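# Tip croutons from frying pan onto plate, return pan

## Task

Move all the croutons out of the frying pan and onto the dinner plate (tipping or dropping them onto it is allowed), then put the pan back down level at the centre of the hot plate, with the hot plate and the dinner plate both resting level on the table; nothing may count as done if only the robot is holding it there, and the hand must release everything and withdraw at the end.

## Robot and tools

ROBOT. One six-joint arm carrying a five-finger right hand. There is a single arm, so every row below controls that one arm and hand. Don't push, drop or knock anything off the table, and avoid slamming or hitting objects hard. Loose items can occasionally get a small nudge from outside.

FRAMES. Scene frame: origin on the table top below the arm base, +z up, +y to the left when facing along +x. Positions are in metres. The hand point sits 0.05 m in front of the palm, where an index-thumb pinch meets. Its own axes: +z runs out along straightened fingers, +y points out of the palm, +x crosses the palm toward the little finger. Straight fingers extend 0.06-0.07 m past the point. A wrist bracket on the little-finger side protrudes 0.03 m beyond the point in +y and 0.11 m sideways, and it can collide with things.

ROW LAYOUT (shared by execute_actions and move). One row has 14 numbers, each in [-1, 1], in this order: dx, dy, dz, rx, ry, rz, little, ring, middle, index, thumb_bend, thumb_turn, force_limit, speed.
- dx..rz are an offset, not a pose. They are expressed in the hand point's own axes and measured from where the hand point was at the start of the action. 1.0 equals 0.6 m for dx-dz and 180 degrees for the rotation vector rx-rz.
- The six finger numbers are absolute targets. For little, ring, middle and index, +1 is straight and -1 is curled fully. For thumb_bend, +1 is straight and -1 is fully bent. For thumb_turn, +1 is beside the palm and -1 is across in front of it. A pinch is roughly index -0.22, thumb_bend -0.75, thumb_turn -0.57.
- force_limit sets the load at which a closing finger stops: about 0 N at -1, rising linearly to 10 N at +1 (15 N for both thumb motors). It has no effect when opening.
- speed runs linearly from almost still at -1 to full at +1. At full speed a finger covers its whole range in 0.6 s. For a soft grip use speed -0.9 or below.

execute_actions(actions). actions is a list of actions. Each action is a list of up to 15 rows, and each row lasts one control step (1/30 s). If an action has fewer than 15 rows, its last row repeats for the remaining steps. Every row in an action is an offset from that action's start pose, not from the previous row. The first action of a call starts from the last pose a result reported. On each step the commanded pose is clipped to within 100 mm and 16 degrees of the measured pose, so cover large distances over several actions. Sending an empty list simply returns the current state and images.

move(target, speed, stop_force, blocking). target is one row as above. Its offsets are taken from the pose in the most recent result that showed one. The hand point follows a straight path there.
- speed: 0.002-0.5 m/s, default 0.25. Turning is capped at twice that value in rad/s.
- The path takes 0.5-10 s and is cut off at 10 s. It does not avoid obstacles and may overshoot speed, especially when the arm is near full stretch.
- The arm is stiff. Aiming even slightly into a firm surface can trigger a fault unless you use stop_force.
- stop_force (9-40 N) ends the path once the wrist sensor feels that much extra push against the direction of travel. It only works 0.2 s or more into the scene, needs a very low speed to be safe, and is unreliable when the move rotates the hand. Leave it out when backing away from a contact.
- blocking=false returns after 0.5 s while the arm keeps moving. It cannot be combined with stop_force. Poll with wait(0) or brake with stop(); other motion commands are refused until the move has finished.

wait(seconds). seconds runs 0-10. The arm keeps holding its last command while the scene runs on.

stop(). Brakes a running move; the arm needs some distance to come to rest.

zoom_image(camera, region). camera must be "cam_wrist". region is [x0, y0, x1, y1] in pixels of the 896x504 image, at most 504x504. It returns a closer crop.

show_instructions(). Shows the reference images.

finished_scene(scene). Pass the current scene number to end it; this is final. The goal must already hold with the hand released and clear.

RESULTS. The state line gives the hand point position (m), orientation quaternion (w,x,y,z) and velocities in the scene frame; the position may be slightly off at long reach. "Hand target" shows the pose the controller is driving toward. Step readings list positions, and HELD marks clipped steps. A "pose unreachable" line means the clearance check changed or blocked the command. A move adds a move: line with its ending (done, off_target, moving, held, fault, or contact when stop_force triggered), its limits (paced = pose clipped, held = some steps blocked, after which the arm can jump fast), and the remaining distance to target.

Hand fields follow the motor order above: hand_measured (position on the target scale), hand_stopped_by (moving, target, force, stalled, fault), and hand_load_n (N at the fingertip, positive when pushed open). If the loads drop to near 0, the grip has been lost. A motor only moves when its target changes by 0.01 or more. Resend the same numbers to keep a grip. To squeeze harder, raise force_limit and send a more-closed target. To loosen, send a more-open one. For a whole-hand wrap of an object 0.035-0.08 m wide, turn the thumb across the palm before you reach the object.

Wrist force and torque are given in hand point axes and include held weight and inertia. Expect noise of up to about 2.4 N, an offset within about 4 N, and saturation near 50 N per axis.

CAMERA. cam_wrist (896x504) is mounted on the wrist. Its calibration is given as K, distortion D and T_world_to_cam.

HAZARDS. Any joint torque over its limit (138 N m for the three large joints, 25.7 N m for the wrists, counting held weight) or any outside force of 150 N halts the arm for 10 s and drops the rest of the call. Motors holding loads heat up: a warning appears at 70 °C and the brakes lock at 85 °C until they cool. Moves run in about 0.5 s actions, and commands lag roughly 0.17 s.

Each tool is called after "Request:" by a JSON object that holds its "api" and its "payload".

Reference images:

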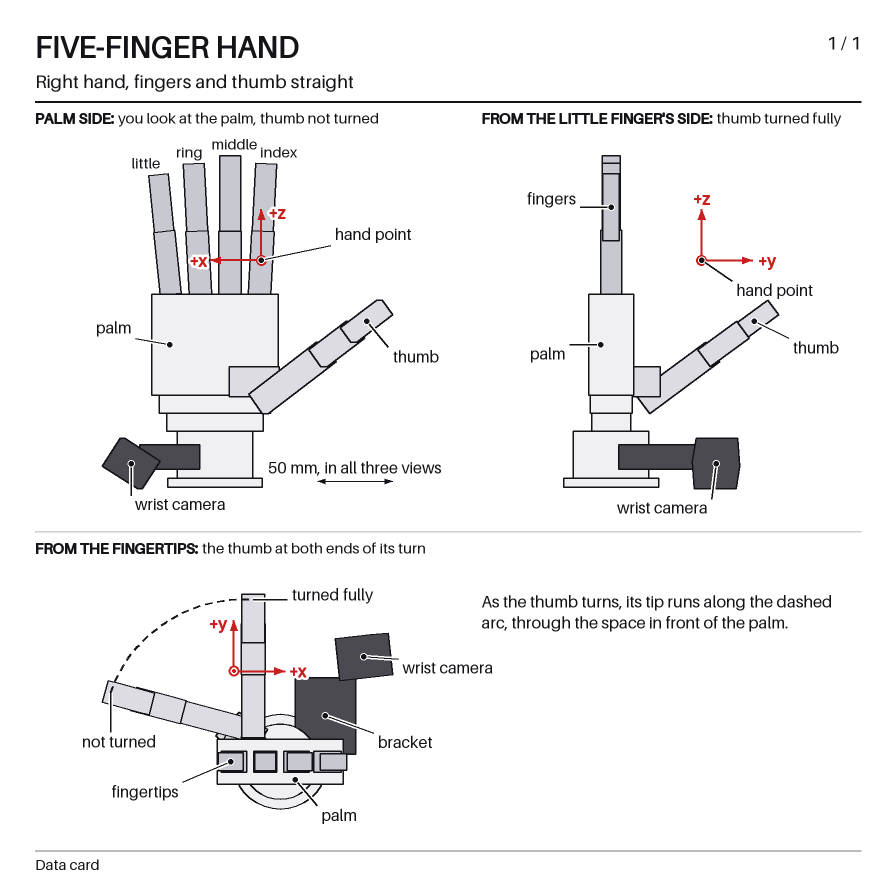

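## Session

Request:
{"api": "execute_actions", "payload": {"actions": []}}

Scene clock: 0.00 s.
end_effector_position=(+0.6683, -0.4430, +0.3031) hand_measured=(+1.000, +1.000, +1.000, +1.000, +1.000, +1.000) hand_load_n=(+0.0, +0.0, +0.0, +0.0, +0.0, +0.0) hand_stopped_by=(target, target, target, target, target, target) hand_force_limit=0.00 hand_speed=-0.80 end_effector_quat_wxyz=(-0.478, +0.578, -0.327, +0.575) end_effector_velocity=(-0.000, -0.000, +0.001) end_effector_angular_velocity=(-0.002, -0.001, -0.000)
Joint positions: [-1.09  -1.59   1.656 -0.634  0.342 -3.644]
Joint velocities: [ 0.    -0.001  0.    -0.    -0.    -0.001]
Motor temperatures (°C, as the motors report them): [28 28 28 33 38 36]
Wrist force (N, on the end effector, along its own x y z axes, offset not removed): no reading
Wrist torque (N m, same axes, about the end effector's origin, offset not removed): no reading
Hand target: +0.668, -0.443, +0.303; -0.478, +0.578, -0.327, +0.575

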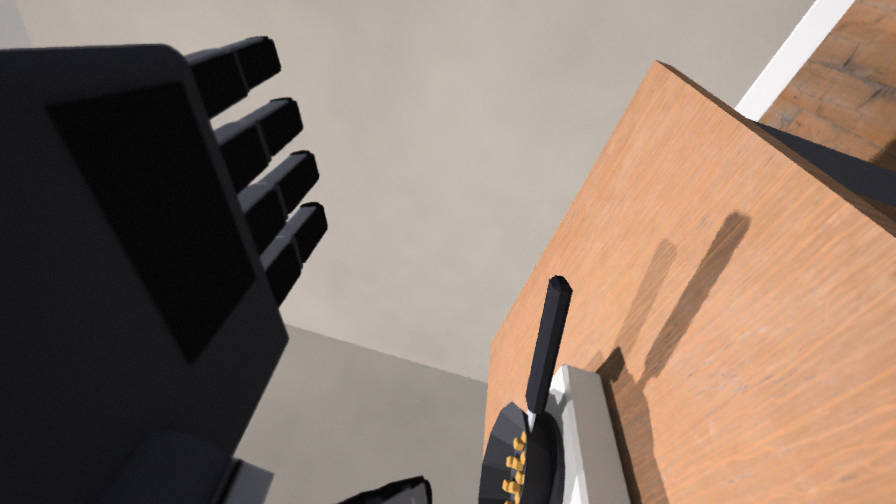

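Request:
{"api": "move", "payload": {"target": [-0.17,-0.33,-0.05,-0.28,0,0,1,1,1,1,1,1,0,0.5], "speed": 0.3}}

Scene clock: 21.57 s.
end_effector_position=(+0.5913, -0.2886, +0.4468) hand_measured=(+1.000, +1.000, +1.000, +1.000, +1.000, +1.000) hand_load_n=(+0.0, +0.0, +0.0, +0.0, +0.0, +0.0) hand_stopped_by=(target, target, target, target, target, target) hand_force_limit=0.00 hand_speed=0.50 end_effector_quat_wxyz=(-0.186, +0.727, -0.540, +0.381) end_effector_velocity=(+0.000, -0.000, +0.000) end_effector_angular_velocity=(-0.001, +0.008, -0.006)
Joint positions: [-0.243 -1.66   1.397  0.547  1.889 -4.132]
Joint velocities: [ 0.005  0.007 -0.008  0.006  0.014  0.005]
Motor temperatures (°C, as the motors report them): [28 28 28 33 38 36]
Wrist force (N, on the end effector, along its own x y z axes, offset not removed): [0.3 -0.3 -2.4]
Wrist torque (N m, same axes, about the end effector's origin, offset not removed): [0.15 -0.01 -0.13]
Hand target: +0.591, -0.289, +0.447; -0.186, +0.727, -0.540, +0.381
Off the commanded pose: 0.001 m, 0 deg.
move: done
camera_calibration (this result's frames):
cam_wrist: T_world_to_cam=[[-0.651102, -0.285903, -0.703083, 0.616872], [-0.450633, 0.891014, 0.0549928, 0.501173], [0.610734, 0.352638, -0.708978, 0.189854], [0, 0, 0, 1]] pos_world=[0.511542, -0.337137, 0.540754]

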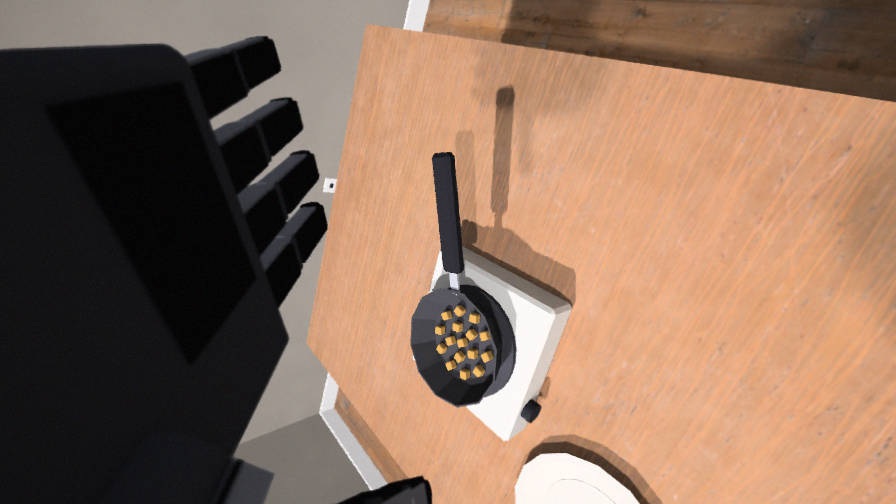

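Request:
{"api": "zoom_image", "payload": {"camera": "cam_wrist", "region": [370,140,670,504]}}

Region (370, 140, 670, 504) of cam_wrist's 896x504 image, scaled by 1.385, with more detail than that image has; it fills the left 415 columns of this view, and the rest is white.

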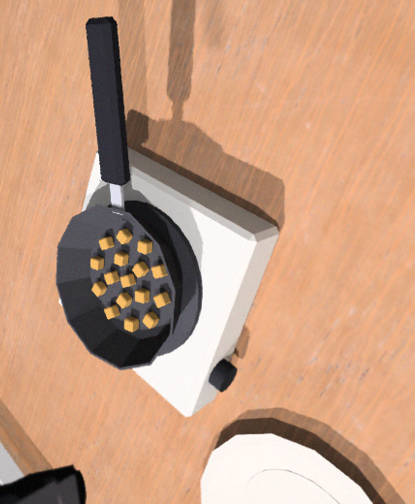

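Request:
{"api": "move", "payload": {"target": [-0.35,-0.125,0.02,-0.08,0,0,1,1,1,1,1,1,0,0.5], "speed": 0.3}}

Scene clock: 61.93 s.
end_effector_position=(+0.6224, -0.0704, +0.4162) hand_measured=(+1.000, +1.000, +1.000, +1.000, +1.000, +1.000) hand_load_n=(+0.0, +0.0, +0.0, +0.0, +0.0, +0.0) hand_stopped_by=(target, target, target, target, target, target) hand_force_limit=0.00 hand_speed=0.50 end_effector_quat_wxyz=(-0.093, +0.744, -0.583, +0.311) end_effector_velocity=(+0.001, +0.001, -0.000) end_effector_angular_velocity=(+0.002, +0.006, -0.003)
Joint positions: [ 0.216 -1.175  1.2    0.63   2.491 -3.751]
Joint velocities: [ 0.     0.01  -0.012  0.013  0.002  0.011]
Motor temperatures (°C, as the motors report them): [28 28 28 33 38 36]
Wrist force (N, on the end effector, along its own x y z axes, offset not removed): [3.2 -0.7 0.5]
Wrist torque (N m, same axes, about the end effector's origin, offset not removed): [-0.17 -0.58 0.09]
Hand target: +0.622, -0.070, +0.416; -0.093, +0.744, -0.583, +0.311
Off the commanded pose: 0.001 m, 0 deg.
move: done
camera_calibration (this result's frames):
cam_wrist: T_world_to_cam=[[-0.81758, -0.24048, -0.523194, 0.709908], [-0.349115, 0.929585, 0.11828, 0.235636], [0.457909, 0.279359, -0.843965, 0.218371], [0, 0, 0, 1]] pos_world=[0.562677, -0.109329, 0.527846]

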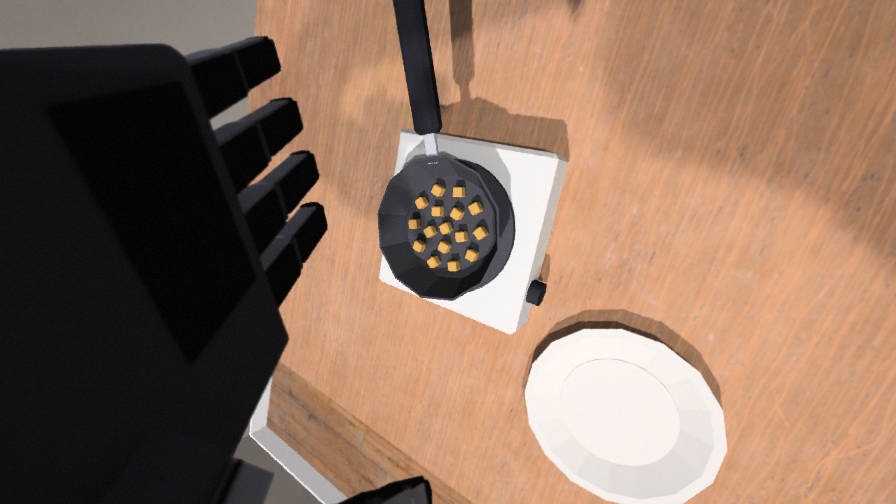

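Request:
{"api": "move", "payload": {"target": [0.063,-0.027,0.543,0.337,-0.092,0.018,1,1,1,1,1,-1,0,0.5], "speed": 0.25}}

Scene clock: 102.43 s.
end_effector_position=(+0.8271, -0.1728, +0.1810) hand_measured=(+1.000, +1.000, +1.000, +1.000, +1.000, -1.000) hand_load_n=(+0.0, +0.0, +0.0, +0.0, +0.0, +0.0) hand_stopped_by=(target, target, target, target, target, target) hand_force_limit=0.00 hand_speed=0.50 end_effector_quat_wxyz=(-0.543, +0.615, -0.349, +0.454) end_effector_velocity=(+0.001, +0.001, -0.001) end_effector_angular_velocity=(+0.003, -0.004, +0.003)
Joint positions: [-0.61  -1.078  1.405 -0.293  0.706 -4.024]
Joint velocities: [-0.001  0.005 -0.004 -0.003 -0.006  0.004]
Motor temperatures (°C, as the motors report them): [28 28 28 33 38 36]
Wrist force (N, on the end effector, along its own x y z axes, offset not removed): [0.3 -1.6 1.0]
Wrist torque (N m, same axes, about the end effector's origin, offset not removed): [-0.15 -0.19 0.02]
Hand target: +0.827, -0.173, +0.181; -0.543, +0.615, -0.349, +0.454
Off the commanded pose: 0.001 m, 0 deg.
move: done
camera_calibration (this result's frames):
cam_wrist: T_world_to_cam=[[0.0399727, -0.10715, -0.993439, 0.128526], [-0.771423, 0.6286, -0.0988386, 0.766642], [0.635066, 0.770313, -0.057531, -0.249256], [0, 0, 0, 1]] pos_world=[0.744562, -0.276135, 0.189116]

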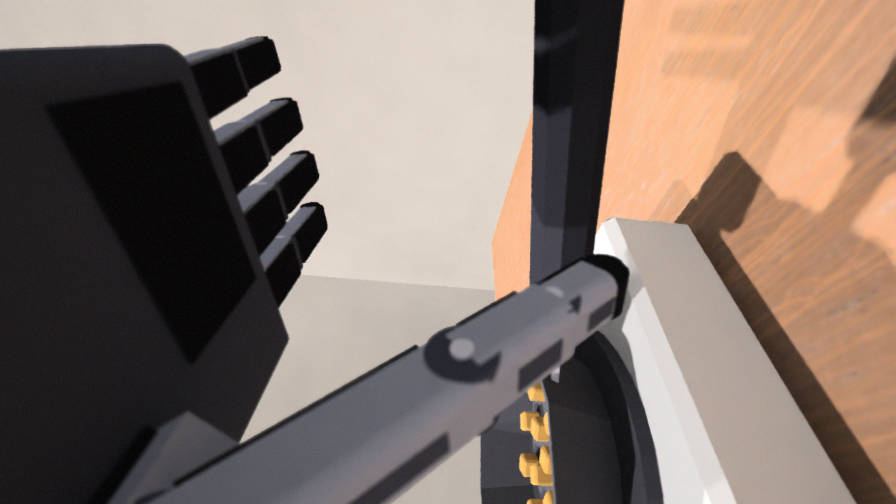

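Request:
{"api": "move", "payload": {"target": [-0.015,0.115,0,0,0,0,1,1,1,1,1,-1,0,0.5], "speed": 0.12}}

Request:
{"api": "move", "payload": {"target": [0,0,0.09,0,0,0,1,1,1,1,1,-1,0,0.5], "speed": 0.08}}

Scene clock: 111.57 s.
end_effector_position=(+0.8285, -0.1762, +0.1117) hand_measured=(+1.000, +1.000, +1.000, +1.000, +1.000, -1.000) hand_load_n=(+0.0, +0.0, +0.0, +0.0, +0.0, +0.0) hand_stopped_by=(target, target, target, target, target, target) hand_force_limit=0.00 hand_speed=0.50 end_effector_quat_wxyz=(-0.543, +0.615, -0.349, +0.454) end_effector_velocity=(+0.000, +0.000, -0.002) end_effector_angular_velocity=(+0.001, +0.002, -0.000)
Joint positions: [-0.661 -0.969  1.372 -0.367  0.655 -4.026]
Joint velocities: [-0.001  0.004 -0.002  0.     0.     0.   ]
Motor temperatures (°C, as the motors report them): [28 28 28 33 38 36]
Wrist force (N, on the end effector, along its own x y z axes, offset not removed): [1.7 -3.5 -0.3]
Wrist torque (N m, same axes, about the end effector's origin, offset not removed): [-0.44 -0.40 -0.10]
Hand target: +0.829, -0.176, +0.112; -0.543, +0.615, -0.349, +0.454
Off the commanded pose: 0.000 m, 0 deg.
move: done
camera_calibration (this result's frames):
cam_wrist: T_world_to_cam=[[0.0400386, -0.107196, -0.993431, 0.0591711], [-0.771394, 0.628622, -0.0989212, 0.763039], [0.635097, 0.770288, -0.0575214, -0.251588], [0, 0, 0, 1]] pos_world=[0.746017, -0.279525, 0.119791]

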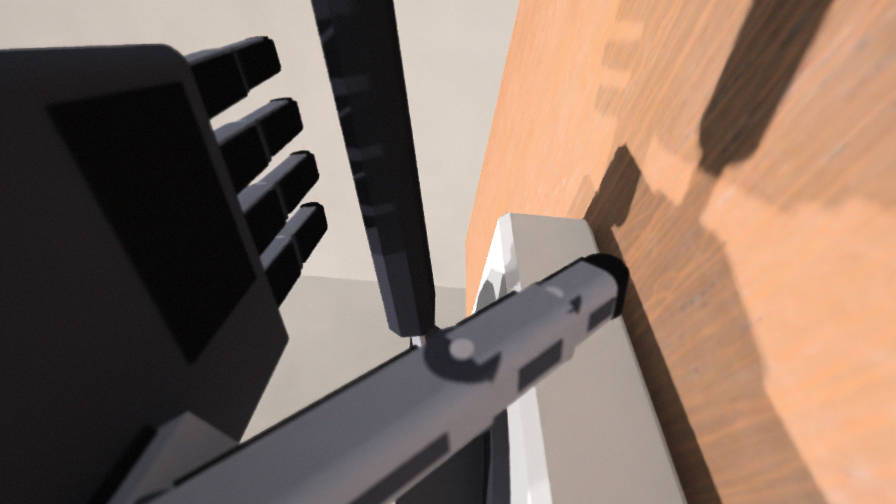

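Scene clock: 112.67 s.
end_effector_position=(+0.8790, -0.1573, +0.1118) hand_measured=(+1.000, +1.000, +1.000, +1.000, +1.000, -1.000) hand_load_n=(+0.0, +0.0, +0.0, +0.0, +0.0, +0.0) hand_stopped_by=(target, target, target, target, target, target) hand_force_limit=0.00 hand_speed=0.50 end_effector_quat_wxyz=(-0.543, +0.615, -0.349, +0.454) end_effector_velocity=(+0.001, +0.001, -0.001) end_effector_angular_velocity=(+0.001, +0.001, +0.001)
Joint positions: [-0.594 -0.87   1.207 -0.303  0.722 -4.023]
Joint velocities: [ 0.001  0.003 -0.005  0.003  0.     0.   ]
Motor temperatures (°C, as the motors report them): [28 28 28 33 38 36]
Wrist force (N, on the end effector, along its own x y z axes, offset not removed): [0.2 -1.1 0.4]
Wrist torque (N m, same axes, about the end effector's origin, offset not removed): [0.15 0.04 0.17]
Hand target: +0.879, -0.157, +0.112; -0.543, +0.615, -0.349, +0.454
Off the commanded pose: 0.000 m, 0 deg.
move: done
camera_calibration (this result's frames):
cam_wrist: T_world_to_cam=[[0.0400287, -0.10724, -0.993427, 0.0592716], [-0.771389, 0.628625, -0.0989415, 0.790135], [0.635103, 0.77028, -0.0575605, -0.298182], [0, 0, 0, 1]] pos_world=[0.796506, -0.260659, 0.119896]

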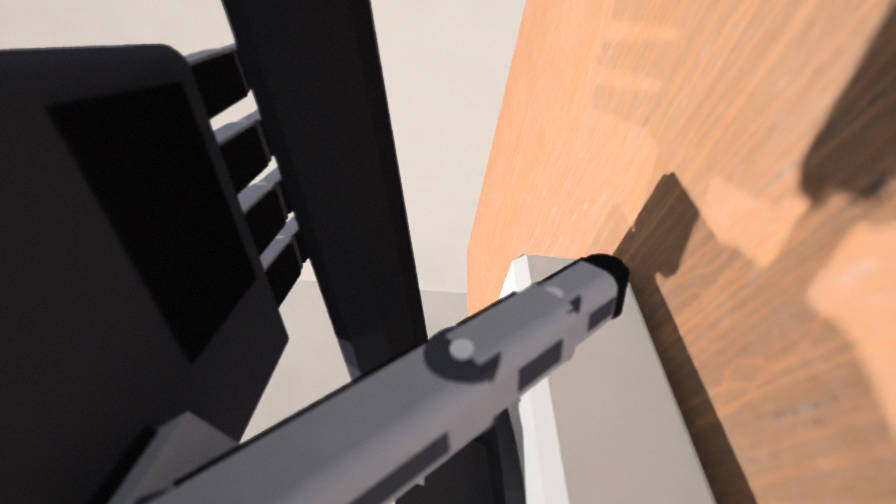

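Request:
{"api": "move", "payload": {"target": [-0.033,0.013,0.012,0,0,0,1,1,1,1,1,-1,0,0.5], "speed": 0.04}}

Request:
{"api": "move", "payload": {"target": [0,0,0,0,0,0,-1,-1,-1,-1,1,-1,1,-0.3]}}

Scene clock: 121.13 s.
end_effector_position=(+0.8794, -0.1380, +0.1006) hand_measured=(+1.000, +1.000, +1.000, +1.000, +1.000, -1.000) hand_load_n=(+0.0, +0.0, +0.0, +0.0, +0.0, +0.0) hand_stopped_by=(target, target, target, target, target, target) hand_force_limit=0.00 hand_speed=0.50 end_effector_quat_wxyz=(-0.543, +0.615, -0.349, +0.454) end_effector_velocity=(+0.000, +0.001, +0.000) end_effector_angular_velocity=(-0.001, -0.002, +0.000)
Joint positions: [-0.578 -0.85   1.226 -0.343  0.737 -4.022]
Joint velocities: [ 0.001  0.     0.    -0.002 -0.    -0.   ]
Motor temperatures (°C, as the motors report them): [28 28 28 33 38 36]
Wrist force (N, on the end effector, along its own x y z axes, offset not removed): [0.8 -3.0 0.7]
Wrist torque (N m, same axes, about the end effector's origin, offset not removed): [-0.51 -0.26 0.21]
Hand target: +0.879, -0.138, +0.101; -0.543, +0.615, -0.349, +0.454
Off the commanded pose: 0.000 m, 0 deg.
move: done
camera_calibration (this result's frames):
cam_wrist: T_world_to_cam=[[0.0400199, -0.107264, -0.993425, 0.0502075], [-0.771403, 0.628607, -0.0989489, 0.777199], [0.635088, 0.77029, -0.0575868, -0.313983], [0, 0, 0, 1]] pos_world=[0.796931, -0.241309, 0.108699]

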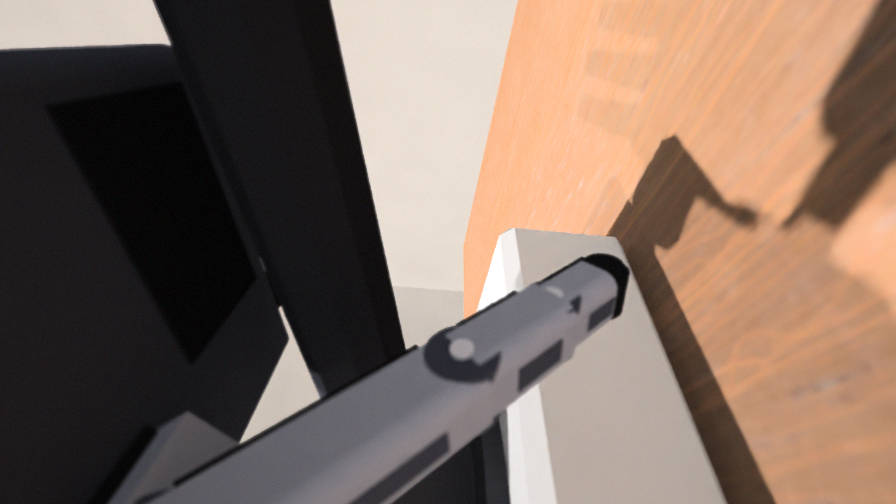

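Scene clock: 123.13 s.
end_effector_position=(+0.8794, -0.1380, +0.1006) hand_measured=(-1.000, -1.000, -1.000, -1.000, +1.000, -1.000) hand_load_n=(+0.0, +0.0, +0.0, +2.5, +0.0, +0.0) hand_stopped_by=(target, target, target, target, target, target) hand_force_limit=1.00 hand_speed=-0.30 end_effector_quat_wxyz=(-0.543, +0.615, -0.349, +0.454) end_effector_velocity=(-0.000, +0.001, -0.001) end_effector_angular_velocity=(+0.001, +0.001, +0.001)
Joint positions: [-0.578 -0.85   1.226 -0.343  0.737 -4.022]
Joint velocities: [ 0.     0.001 -0.     0.    -0.     0.   ]
Motor temperatures (°C, as the motors report them): [28 28 28 33 38 36]
Wrist force (N, on the end effector, along its own x y z axes, offset not removed): [-1.0 -0.3 0.1]
Wrist torque (N m, same axes, about the end effector's origin, offset not removed): [-0.36 0.20 -0.13]
Hand target: +0.879, -0.138, +0.101; -0.543, +0.615, -0.349, +0.454
Off the commanded pose: 0.000 m, 0 deg.
move: done
camera_calibration (this result's frames):
cam_wrist: T_world_to_cam=[[0.0399769, -0.107229, -0.99343, 0.0502569], [-0.77142, 0.628594, -0.0988921, 0.777182], [0.635069, 0.770306, -0.0575893, -0.313979], [0, 0, 0, 1]] pos_world=[0.796923, -0.241283, 0.108702]

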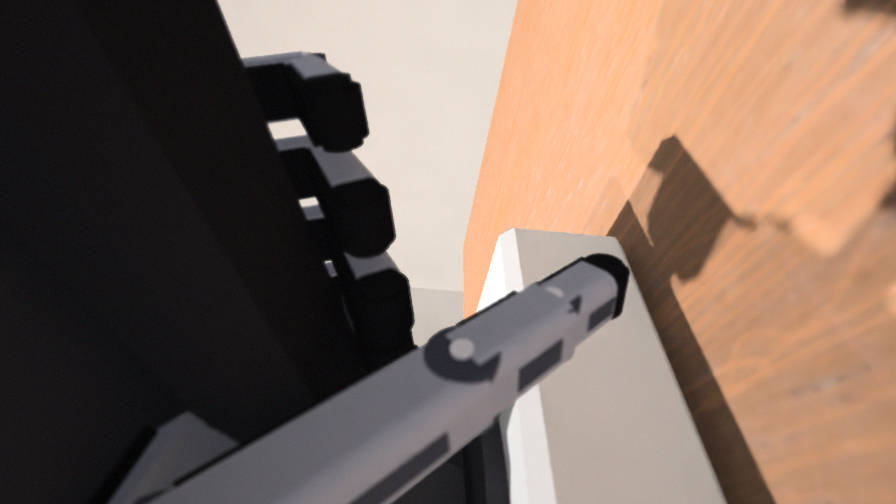

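Request:
{"api": "move", "payload": {"target": [0,-0.005,0,0,0,0,1,1,1,1,1,-1,1,0.6]}}

Request:
{"api": "move", "payload": {"target": [0,0,-0.09,0,0,0,1,1,1,1,1,-1,1,0.6], "speed": 0.08}}

Scene clock: 130.97 s.
end_effector_position=(+0.8792, -0.1375, +0.1036) hand_measured=(+1.000, +1.000, +1.000, +1.000, +1.000, -1.000) hand_load_n=(+0.0, +0.0, +0.0, +0.0, +0.0, +0.5) hand_stopped_by=(target, target, target, target, target, target) hand_force_limit=1.00 hand_speed=0.60 end_effector_quat_wxyz=(-0.543, +0.615, -0.349, +0.454) end_effector_velocity=(-0.000, +0.000, -0.000) end_effector_angular_velocity=(+0.000, -0.000, +0.000)
Joint positions: [-0.576 -0.855  1.229 -0.341  0.739 -4.022]
Joint velocities: [-0.    -0.     0.     0.    -0.001 -0.   ]
Motor temperatures (°C, as the motors report them): [28 28 28 33 38 36]
Wrist force (N, on the end effector, along its own x y z axes, offset not removed): [4.4 -2.7 -2.2]
Wrist torque (N m, same axes, about the end effector's origin, offset not removed): [-0.31 -0.75 0.38]
Hand target: +0.879, -0.137, +0.104; -0.543, +0.615, -0.349, +0.454
Off the commanded pose: 0.000 m, 0 deg.
move: done
camera_calibration (this result's frames):
cam_wrist: T_world_to_cam=[[0.0399721, -0.107232, -0.99343, 0.0532485], [-0.77142, 0.628595, -0.0988907, 0.777], [0.63507, 0.770305, -0.0575949, -0.314072], [0, 0, 0, 1]] pos_world=[0.796723, -0.240778, 0.111648]

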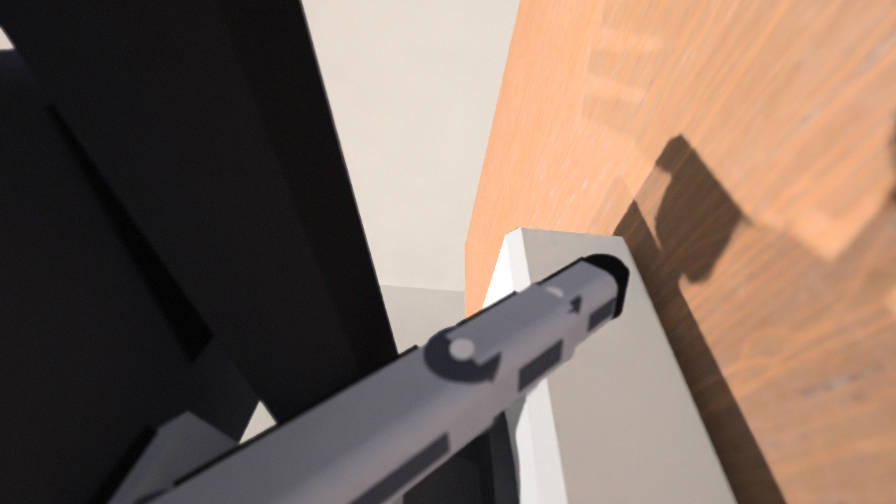

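Scene clock: 132.07 s.
end_effector_position=(+0.8287, -0.1563, +0.1035) hand_measured=(+1.000, +1.000, +1.000, +1.000, +1.000, -1.000) hand_load_n=(+0.0, +0.0, +0.0, +0.0, +0.0, +0.0) hand_stopped_by=(target, target, target, target, target, target) hand_force_limit=1.00 hand_speed=0.60 end_effector_quat_wxyz=(-0.543, +0.615, -0.349, +0.454) end_effector_velocity=(-0.001, -0.000, +0.000) end_effector_angular_velocity=(+0.002, -0.000, -0.000)
Joint positions: [-0.642 -0.953  1.396 -0.407  0.673 -4.025]
Joint velocities: [-0.002 -0.002  0.003 -0.003 -0.002  0.002]
Motor temperatures (°C, as the motors report them): [28 28 28 33 38 36]
Wrist force (N, on the end effector, along its own x y z axes, offset not removed): [0.6 -0.4 2.4]
Wrist torque (N m, same axes, about the end effector's origin, offset not removed): [-0.20 -0.33 0.18]
Hand target: +0.829, -0.156, +0.103; -0.543, +0.615, -0.349, +0.454
Off the commanded pose: 0.000 m, 0 deg.
move: done
camera_calibration (this result's frames):
cam_wrist: T_world_to_cam=[[0.0399915, -0.107202, -0.993433, 0.0531405], [-0.771416, 0.628601, -0.0988868, 0.749885], [0.635074, 0.770304, -0.0575586, -0.26749], [0, 0, 0, 1]] pos_world=[0.746223, -0.259633, 0.111549]

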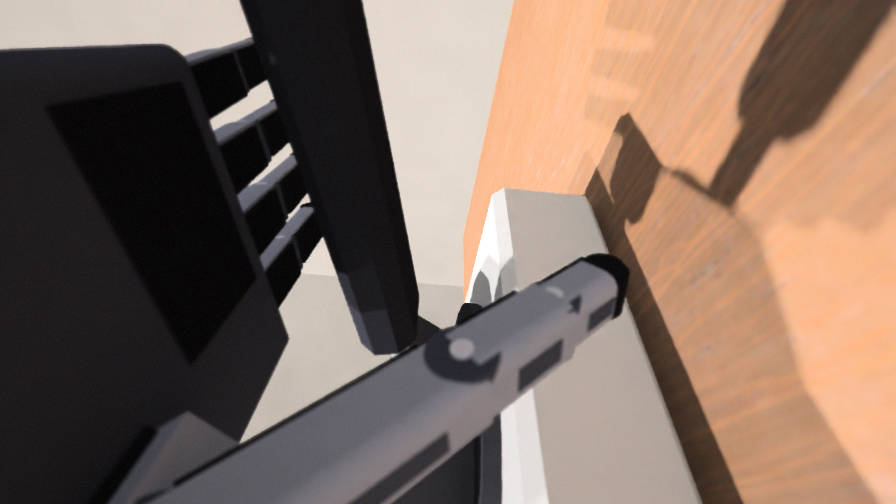

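Request:
{"api": "move", "payload": {"target": [0,0.017,0.005,0,0.04,0,1,1,1,1,1,-1,1,0.6], "speed": 0.04}}

Request:
{"api": "move", "payload": {"target": [0,0,0,0,0,0,-0.2,-0.2,-0.2,-0.2,1,-1,1,-0.3]}}

Scene clock: 152.37 s.
end_effector_position=(+0.8322, -0.1570, +0.0935) hand_measured=(+1.000, +1.000, +1.000, +1.000, +1.000, -1.000) hand_load_n=(+0.0, +0.0, +0.0, +0.0, +0.0, +0.0) hand_stopped_by=(target, target, target, target, target, target) hand_force_limit=1.00 hand_speed=0.60 end_effector_quat_wxyz=(-0.520, +0.585, -0.382, +0.491) end_effector_velocity=(+0.000, -0.000, -0.001) end_effector_angular_velocity=(+0.001, -0.003, -0.010)
Joint positions: [-0.628 -0.964  1.504 -0.644  0.772 -3.921]
Joint velocities: [ 0.001  0.001  0.008 -0.02   0.008  0.009]
Motor temperatures (°C, as the motors report them): [28 28 28 33 38 36]
Wrist force (N, on the end effector, along its own x y z axes, offset not removed): [-0.2 -2.3 2.1]
Wrist torque (N m, same axes, about the end effector's origin, offset not removed): [-0.54 -0.24 0.08]
Hand target: +0.832, -0.157, +0.093; -0.520, +0.585, -0.382, +0.491
Off the commanded pose: 0.000 m, 0 deg.
move: done
camera_calibration (this result's frames):
cam_wrist: T_world_to_cam=[[0.0478785, -0.104655, -0.993355, 0.0368477], [-0.686321, 0.719109, -0.108841, 0.696339], [0.725721, 0.686972, -0.037397, -0.360137], [0, 0, 0, 1]] pos_world=[0.737507, -0.249483, 0.0989253]

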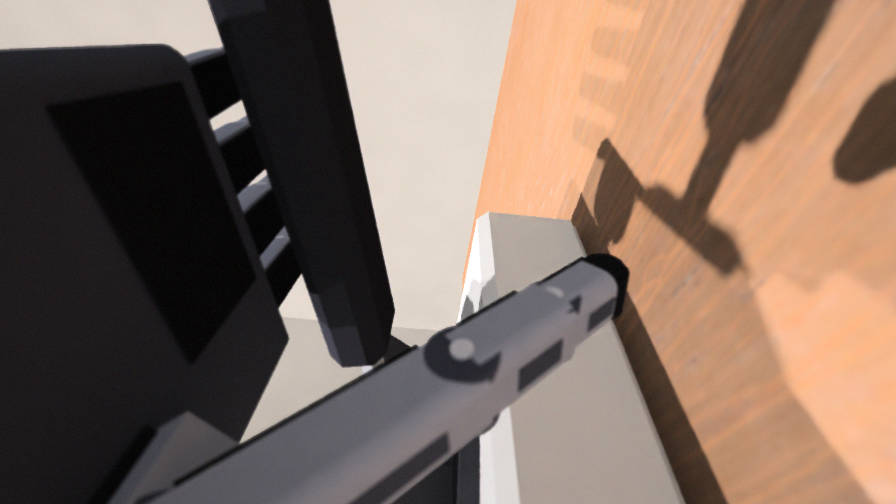

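Scene clock: 153.67 s.
end_effector_position=(+0.8322, -0.1570, +0.0935) hand_measured=(-0.200, -0.200, -0.200, -0.200, +1.000, -1.000) hand_load_n=(+0.0, +0.0, +0.0, +0.0, +0.0, +0.0) hand_stopped_by=(target, target, target, target, target, target) hand_force_limit=1.00 hand_speed=-0.30 end_effector_quat_wxyz=(-0.520, +0.585, -0.382, +0.491) end_effector_velocity=(-0.000, +0.000, -0.001) end_effector_angular_velocity=(+0.000, +0.001, -0.000)
Joint positions: [-0.628 -0.964  1.504 -0.643  0.772 -3.921]
Joint velocities: [-0.     0.001 -0.    -0.001  0.     0.   ]
Motor temperatures (°C, as the motors report them): [28 28 28 33 38 36]
Wrist force (N, on the end effector, along its own x y z axes, offset not removed): [-1.5 -1.7 0.3]
Wrist torque (N m, same axes, about the end effector's origin, offset not removed): [-0.12 0.09 -0.20]
Hand target: +0.832, -0.157, +0.093; -0.520, +0.585, -0.382, +0.491
Off the commanded pose: 0.000 m, 0 deg.
move: done
camera_calibration (this result's frames):
cam_wrist: T_world_to_cam=[[0.047922, -0.104637, -0.993355, 0.0368437], [-0.686362, 0.719067, -0.108856, 0.69635], [0.72568, 0.687018, -0.0373596, -0.36013], [0, 0, 0, 1]] pos_world=[0.737522, -0.249452, 0.0989466]

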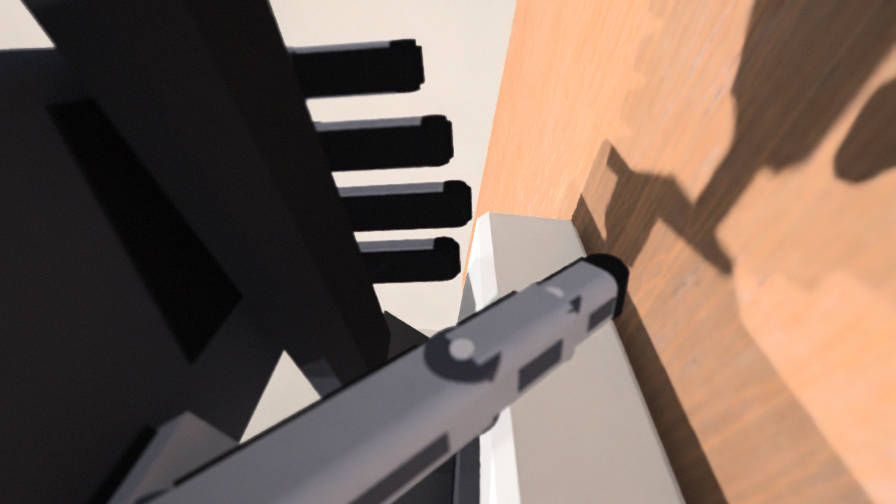

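Request:
{"api": "move", "payload": {"target": [0,-0.004,0,-0.024,0.098,0,-0.2,-0.2,-0.2,-0.2,-0.3,-1,1,-0.7], "speed": 0.08}}

Scene clock: 171.80 s.
end_effector_position=(+0.8320, -0.1566, +0.0957) hand_measured=(-0.200, -0.200, -0.200, -0.200, -0.300, -1.000) hand_load_n=(+0.0, +0.0, +0.0, +0.0, +0.0, +0.0) hand_stopped_by=(target, target, target, target, target, target) hand_force_limit=1.00 hand_speed=-0.70 end_effector_quat_wxyz=(-0.433, +0.522, -0.475, +0.560) end_effector_velocity=(+0.000, -0.001, +0.001) end_effector_angular_velocity=(-0.001, -0.001, -0.000)
Joint positions: [-0.532 -0.98   1.678 -0.973  1.146 -3.836]
Joint velocities: [-0.    -0.001 -0.     0.    -0.    -0.   ]
Motor temperatures (°C, as the motors report them): [28 28 28 33 38 36]
Wrist force (N, on the end effector, along its own x y z axes, offset not removed): [1.9 -1.2 2.4]
Wrist torque (N m, same axes, about the end effector's origin, offset not removed): [-0.23 -0.65 0.16]
Hand target: +0.832, -0.157, +0.096; -0.433, +0.522, -0.475, +0.560
Off the commanded pose: 0.000 m, 0 deg.
move: done
camera_calibration (this result's frames):
cam_wrist: T_world_to_cam=[[-0.0065219, -0.108601, -0.994064, 0.0838542], [-0.43066, 0.897477, -0.0952239, 0.510064], [0.902491, 0.427482, -0.0526235, -0.546466], [0, 0, 0, 1]] pos_world=[0.713391, -0.21506, 0.10317]

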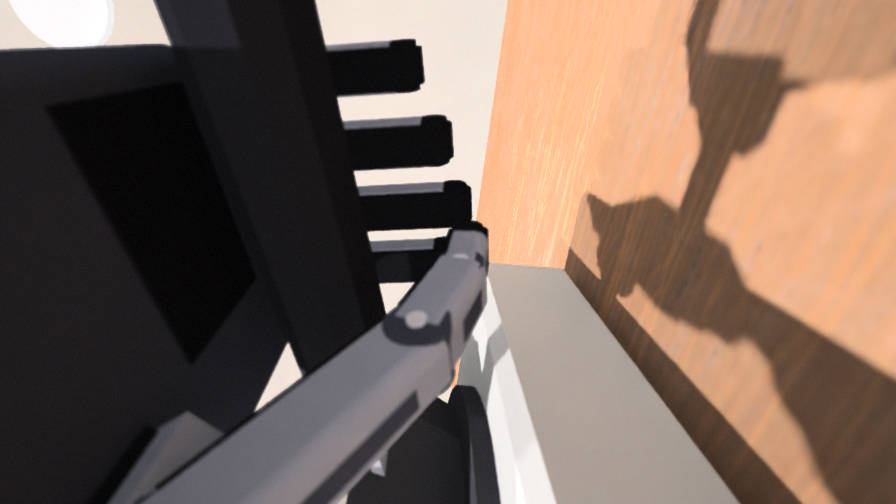

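Request:
{"api": "move", "payload": {"target": [0,0.005,0,0,0,0,-0.2,-0.2,-0.2,-0.2,-1,-1,1,-0.7], "speed": 0.03}}

Request:
{"api": "move", "payload": {"target": [0,0,0,0,0,0,-1,-1,-1,-1,-1,-1,1,-0.75]}}

Scene clock: 181.03 s.
end_effector_position=(+0.8320, -0.1571, +0.0928) hand_measured=(-0.200, -0.200, -0.200, -0.200, -1.000, -1.000) hand_load_n=(+0.0, +0.0, +0.0, +0.0, +0.0, +0.0) hand_stopped_by=(target, target, target, target, target, target) hand_force_limit=1.00 hand_speed=-0.70 end_effector_quat_wxyz=(-0.433, +0.522, -0.475, +0.560) end_effector_velocity=(-0.000, +0.000, +0.000) end_effector_angular_velocity=(+0.001, -0.000, +0.001)
Joint positions: [-0.535 -0.975  1.676 -0.976  1.143 -3.835]
Joint velocities: [ 0.    -0.001  0.001  0.    -0.     0.001]
Motor temperatures (°C, as the motors report them): [28 28 28 33 38 36]
Wrist force (N, on the end effector, along its own x y z axes, offset not removed): [-4.3 0.0 -0.1]
Wrist torque (N m, same axes, about the end effector's origin, offset not removed): [0.30 0.46 -0.23]
Hand target: +0.832, -0.157, +0.093; -0.433, +0.522, -0.475, +0.560
Off the commanded pose: 0.000 m, 0 deg.
move: done
camera_calibration (this result's frames):
cam_wrist: T_world_to_cam=[[-0.00652015, -0.108598, -0.994064, 0.0808625], [-0.430657, 0.897478, -0.0952214, 0.510242], [0.902492, 0.42748, -0.0526201, -0.546375], [0, 0, 0, 1]] pos_world=[0.713366, -0.215585, 0.100218]

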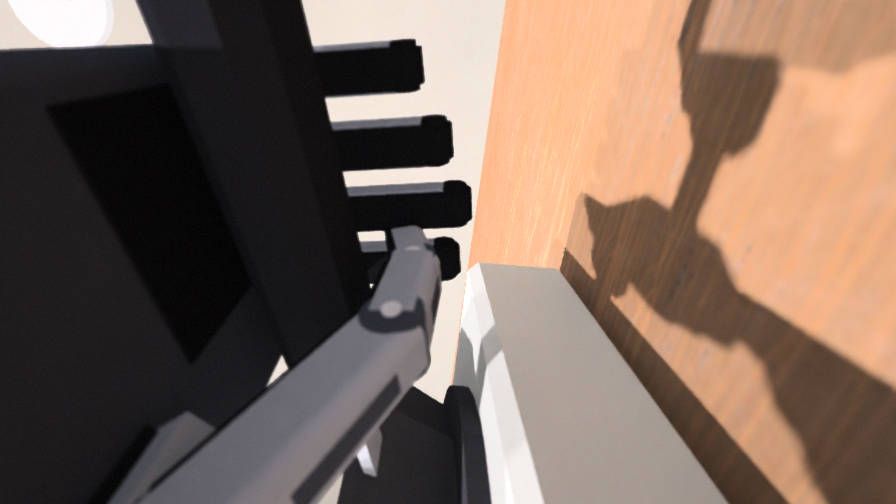

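Scene clock: 183.23 s.
end_effector_position=(+0.8320, -0.1571, +0.0928) hand_measured=(-1.000, -1.000, -0.236, -0.272, -0.998, -1.000) hand_load_n=(+0.0, +1.0, +9.5, +11.0, +1.5, -3.0) hand_stopped_by=(target, target, force, force, target, target) hand_force_limit=1.00 hand_speed=-0.75 end_effector_quat_wxyz=(-0.433, +0.522, -0.475, +0.560) end_effector_velocity=(-0.000, -0.000, +0.000) end_effector_angular_velocity=(-0.000, +0.000, -0.000)
Joint positions: [-0.535 -0.975  1.676 -0.976  1.143 -3.835]
Joint velocities: [ 0.    -0.    -0.     0.     0.    -0.001]
Motor temperatures (°C, as the motors report them): [28 28 28 33 38 36]
Wrist force (N, on the end effector, along its own x y z axes, offset not removed): [-4.4 1.5 -0.9]
Wrist torque (N m, same axes, about the end effector's origin, offset not removed): [0.14 0.56 0.08]
Hand target: +0.832, -0.157, +0.093; -0.433, +0.522, -0.475, +0.560
Off the commanded pose: 0.000 m, 0 deg.
move: done
camera_calibration (this result's frames):
cam_wrist: T_world_to_cam=[[-0.00649336, -0.108618, -0.994062, 0.0808353], [-0.430642, 0.897482, -0.0952523, 0.510247], [0.902499, 0.427467, -0.0526033, -0.546386], [0, 0, 0, 1]] pos_world=[0.713371, -0.215596, 0.100216]

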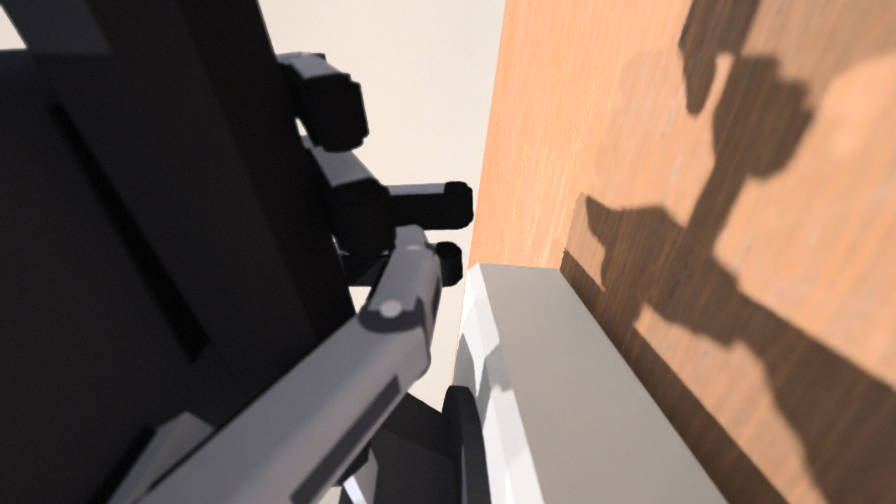

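Request:
{"api": "execute_actions", "payload": {"actions": [[[0,0,0,0,0,0,-1,-1,0,0,0.6,-1,1,0]],[[0,0,0,0,0,0,-1,-1,0,0,0.6,-1,1,0]],[[0,0,0,0,0,0,-1,-1,-1,-1,0.6,-1,1,-0.5]],[[0,0,0,0,0,0,-1,-1,-1,-1,0.6,-1,1,-0.5]],[[0,0,0,0,0,0,-1,-1,-1,-1,0.6,-1,1,-0.5]]]}}

Request:
{"api": "move", "payload": {"target": [0,0,0,0,0,0,-1,-1,-1,-1,-1,-1,1,-0.5]}}

Scene clock: 199.37 s.
end_effector_position=(+0.8320, -0.1571, +0.0928) hand_measured=(-1.000, -1.000, -1.000, -1.000, +0.600, -1.000) hand_load_n=(+0.0, +0.0, +0.0, +0.0, +0.0, +0.0) hand_stopped_by=(target, target, target, target, target, target) hand_force_limit=1.00 hand_speed=-0.50 end_effector_quat_wxyz=(-0.433, +0.522, -0.475, +0.560) end_effector_velocity=(-0.000, -0.000, +0.001) end_effector_angular_velocity=(-0.002, -0.001, +0.000)
Joint positions: [-0.535 -0.975  1.676 -0.976  1.143 -3.835]
Joint velocities: [ 0.    -0.001  0.001 -0.001 -0.001 -0.001]
Motor temperatures (°C, as the motors report them): [28 28 28 33 38 36]
Wrist force (N, on the end effector, along its own x y z axes, offset not removed): [0.1 -1.3 2.2]
Wrist torque (N m, same axes, about the end effector's origin, offset not removed): [-0.15 -0.32 0.02]
Hand target: +0.832, -0.157, +0.093; -0.433, +0.522, -0.475, +0.560
Off the commanded pose: 0.000 m, 0 deg.
Step readings (end_effector_position; steps 1 to 15: 1st action; 16 to 30: 2nd action; 31 to 45: 3rd action; 46 to 60: 4th action; 61 to 75: 5th action):
0: (+0.8320, -0.1571, +0.0928)
1: (+0.8320, -0.1571, +0.0928)
2: (+0.8320, -0.1571, +0.0928)
4: (+0.8320, -0.1571, +0.0928)
8: (+0.8320, -0.1571, +0.0928)
15: (+0.8320, -0.1571, +0.0928)
16: (+0.8320, -0.1571, +0.0928)
17: (+0.8320, -0.1571, +0.0928)
19: (+0.8320, -0.1571, +0.0928)
23: (+0.8320, -0.1571, +0.0928)
30: (+0.8320, -0.1571, +0.0928)
31: (+0.8320, -0.1571, +0.0928)
32: (+0.8320, -0.1571, +0.0928)
34: (+0.8320, -0.1571, +0.0928)
38: (+0.8320, -0.1571, +0.0928)
45: (+0.8320, -0.1571, +0.0928)
46: (+0.8320, -0.1571, +0.0928)
47: (+0.8320, -0.1571, +0.0928)
49: (+0.8320, -0.1571, +0.0928)
53: (+0.8320, -0.1571, +0.0928)
60: (+0.8320, -0.1571, +0.0928)
61: (+0.8320, -0.1571, +0.0928)
62: (+0.8320, -0.1571, +0.0928)
64: (+0.8320, -0.1571, +0.0928)
68: (+0.8320, -0.1571, +0.0928)
75: end_effector_position above
camera_calibration (this result's frames):
cam_wrist: T_world_to_cam=[[-0.00652577, -0.108602, -0.994064, 0.0808578], [-0.430647, 0.897483, -0.0952234, 0.510243], [0.902497, 0.427469, -0.0526259, -0.546378], [0, 0, 0, 1]] pos_world=[0.713367, -0.215594, 0.100211]

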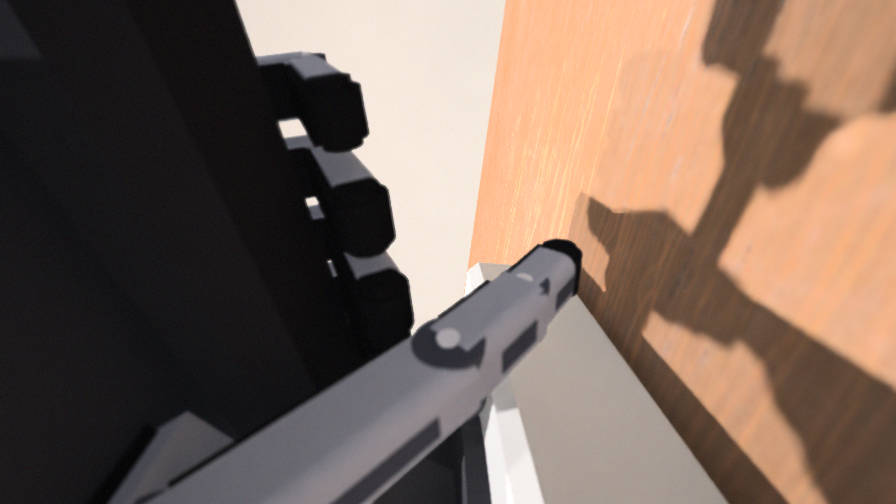

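Scene clock: 201.00 s.
end_effector_position=(+0.8320, -0.1571, +0.0928) hand_measured=(-1.000, -1.000, -1.000, -1.000, -0.076, -1.000) hand_load_n=(+0.0, +0.0, -2.0, +0.0, +14.5, +4.0) hand_stopped_by=(target, target, target, target, force, target) hand_force_limit=1.00 hand_speed=-0.50 end_effector_quat_wxyz=(-0.433, +0.522, -0.475, +0.560) end_effector_velocity=(-0.000, +0.001, -0.001) end_effector_angular_velocity=(+0.000, +0.001, +0.001)
Joint positions: [-0.535 -0.975  1.676 -0.976  1.143 -3.835]
Joint velocities: [-0.     0.002 -0.     0.     0.    -0.001]
Motor temperatures (°C, as the motors report them): [28 28 28 33 38 36]
Wrist force (N, on the end effector, along its own x y z axes, offset not removed): [-0.5 -1.5 2.1]
Wrist torque (N m, same axes, about the end effector's origin, offset not removed): [-0.12 -0.28 -0.03]
Hand target: +0.832, -0.157, +0.093; -0.433, +0.522, -0.475, +0.560
Off the commanded pose: 0.000 m, 0 deg.
move: done
camera_calibration (this result's frames):
cam_wrist: T_world_to_cam=[[-0.00652578, -0.108602, -0.994064, 0.0808579], [-0.430647, 0.897483, -0.0952232, 0.510243], [0.902497, 0.427469, -0.0526258, -0.546378], [0, 0, 0, 1]] pos_world=[0.713367, -0.215594, 0.100211]

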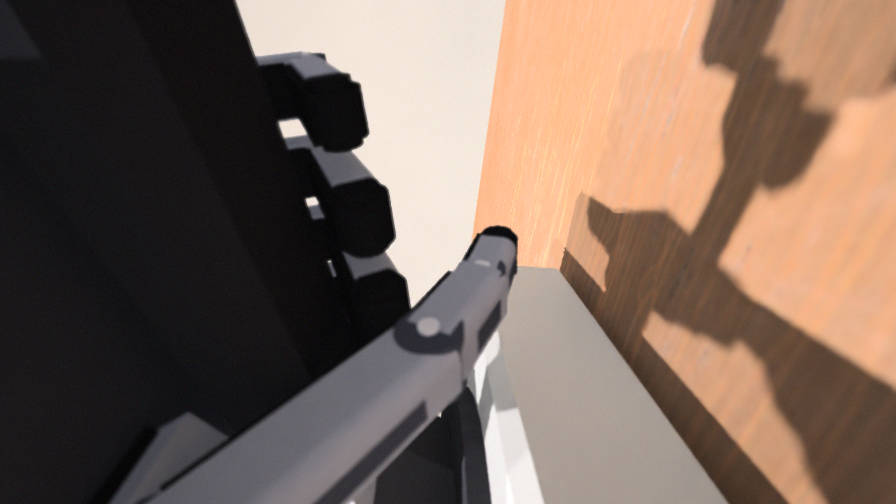

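Request:
{"api": "move", "payload": {"target": [0,0,0,0,0,0,-0.1,-0.1,-0.1,-0.1,1,-1,1,0.3]}}

Request:
{"api": "move", "payload": {"target": [0.025,-0.003,-0.04,-0.008,0.045,0,-0.1,-0.1,-0.1,-0.1,-1,-0.4,1,0], "speed": 0.05}}

Scene clock: 220.03 s.
end_effector_position=(+0.8320, -0.1571, +0.0928) hand_measured=(-0.100, -0.100, -0.100, -0.100, +1.000, -1.000) hand_load_n=(+0.0, +0.0, +0.0, +0.0, +0.0, +0.0) hand_stopped_by=(target, target, target, target, target, target) hand_force_limit=1.00 hand_speed=0.30 end_effector_quat_wxyz=(-0.433, +0.522, -0.475, +0.560) end_effector_velocity=(-0.000, -0.000, -0.000) end_effector_angular_velocity=(-0.000, +0.000, +0.000)
Joint positions: [-0.535 -0.975  1.676 -0.976  1.143 -3.835]
Joint velocities: [-0.    -0.    -0.     0.    -0.    -0.001]
Motor temperatures (°C, as the motors report them): [28 28 28 33 38 36]
Wrist force (N, on the end effector, along its own x y z axes, offset not removed): [0.0 2.1 -2.1]
Wrist torque (N m, same axes, about the end effector's origin, offset not removed): [0.59 0.01 0.30]
Hand target: +0.832, -0.157, +0.093; -0.433, +0.522, -0.475, +0.560
Off the commanded pose: 0.000 m, 0 deg.
move: done
camera_calibration (this result's frames):
cam_wrist: T_world_to_cam=[[-0.00652588, -0.108602, -0.994064, 0.0808579], [-0.430647, 0.897483, -0.0952231, 0.510243], [0.902497, 0.427469, -0.0526259, -0.546378], [0, 0, 0, 1]] pos_world=[0.713367, -0.215594, 0.100211]

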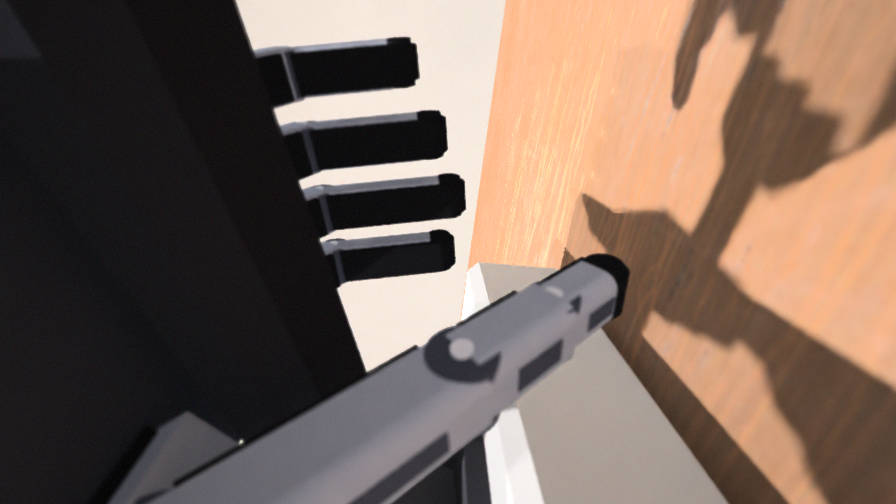

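Scene clock: 222.20 s.
end_effector_position=(+0.8069, -0.1696, +0.0970) hand_measured=(-0.100, -0.100, -0.100, -0.100, -1.000, -0.400) hand_load_n=(+0.0, +0.0, +0.0, +0.0, +0.0, +0.0) hand_stopped_by=(target, target, target, target, target, target) hand_force_limit=1.00 hand_speed=0.00 end_effector_quat_wxyz=(-0.392, +0.487, -0.512, +0.590) end_effector_velocity=(+0.000, -0.001, +0.001) end_effector_angular_velocity=(-0.001, -0.000, -0.000)
Joint positions: [-0.518 -1.004  1.788 -1.132  1.284 -3.815]
Joint velocities: [ 0.    -0.002 -0.     0.001 -0.    -0.001]
Motor temperatures (°C, as the motors report them): [28 28 28 33 38 36]
Wrist force (N, on the end effector, along its own x y z axes, offset not removed): [0.4 1.9 0.5]
Wrist torque (N m, same axes, about the end effector's origin, offset not removed): [0.43 -0.28 0.14]
Hand target: +0.807, -0.170, +0.097; -0.392, +0.487, -0.512, +0.590
Off the commanded pose: 0.000 m, 0 deg.
move: done
camera_calibration (this result's frames):
cam_wrist: T_world_to_cam=[[-0.022005, -0.10607, -0.994115, 0.0964804], [-0.297794, 0.949915, -0.0947625, 0.412671], [0.954377, 0.293956, -0.05249, -0.58268], [0, 0, 0, 1]] pos_world=[0.68111, -0.210486, 0.104434]

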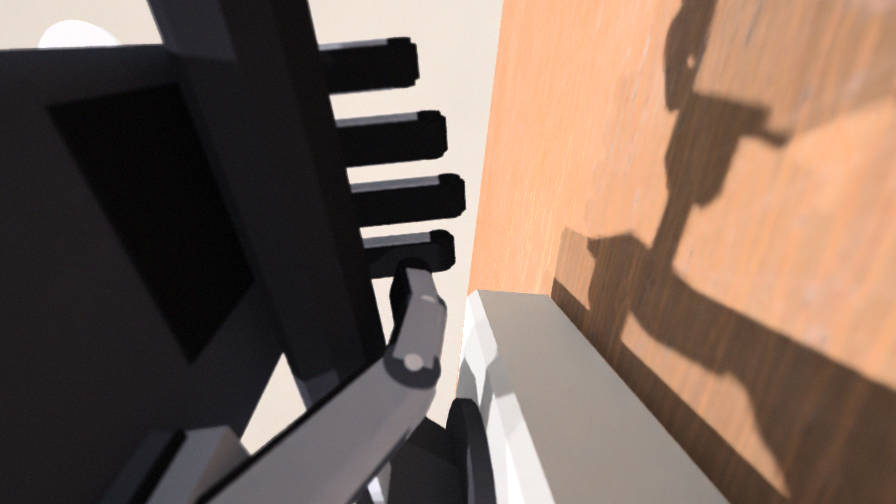

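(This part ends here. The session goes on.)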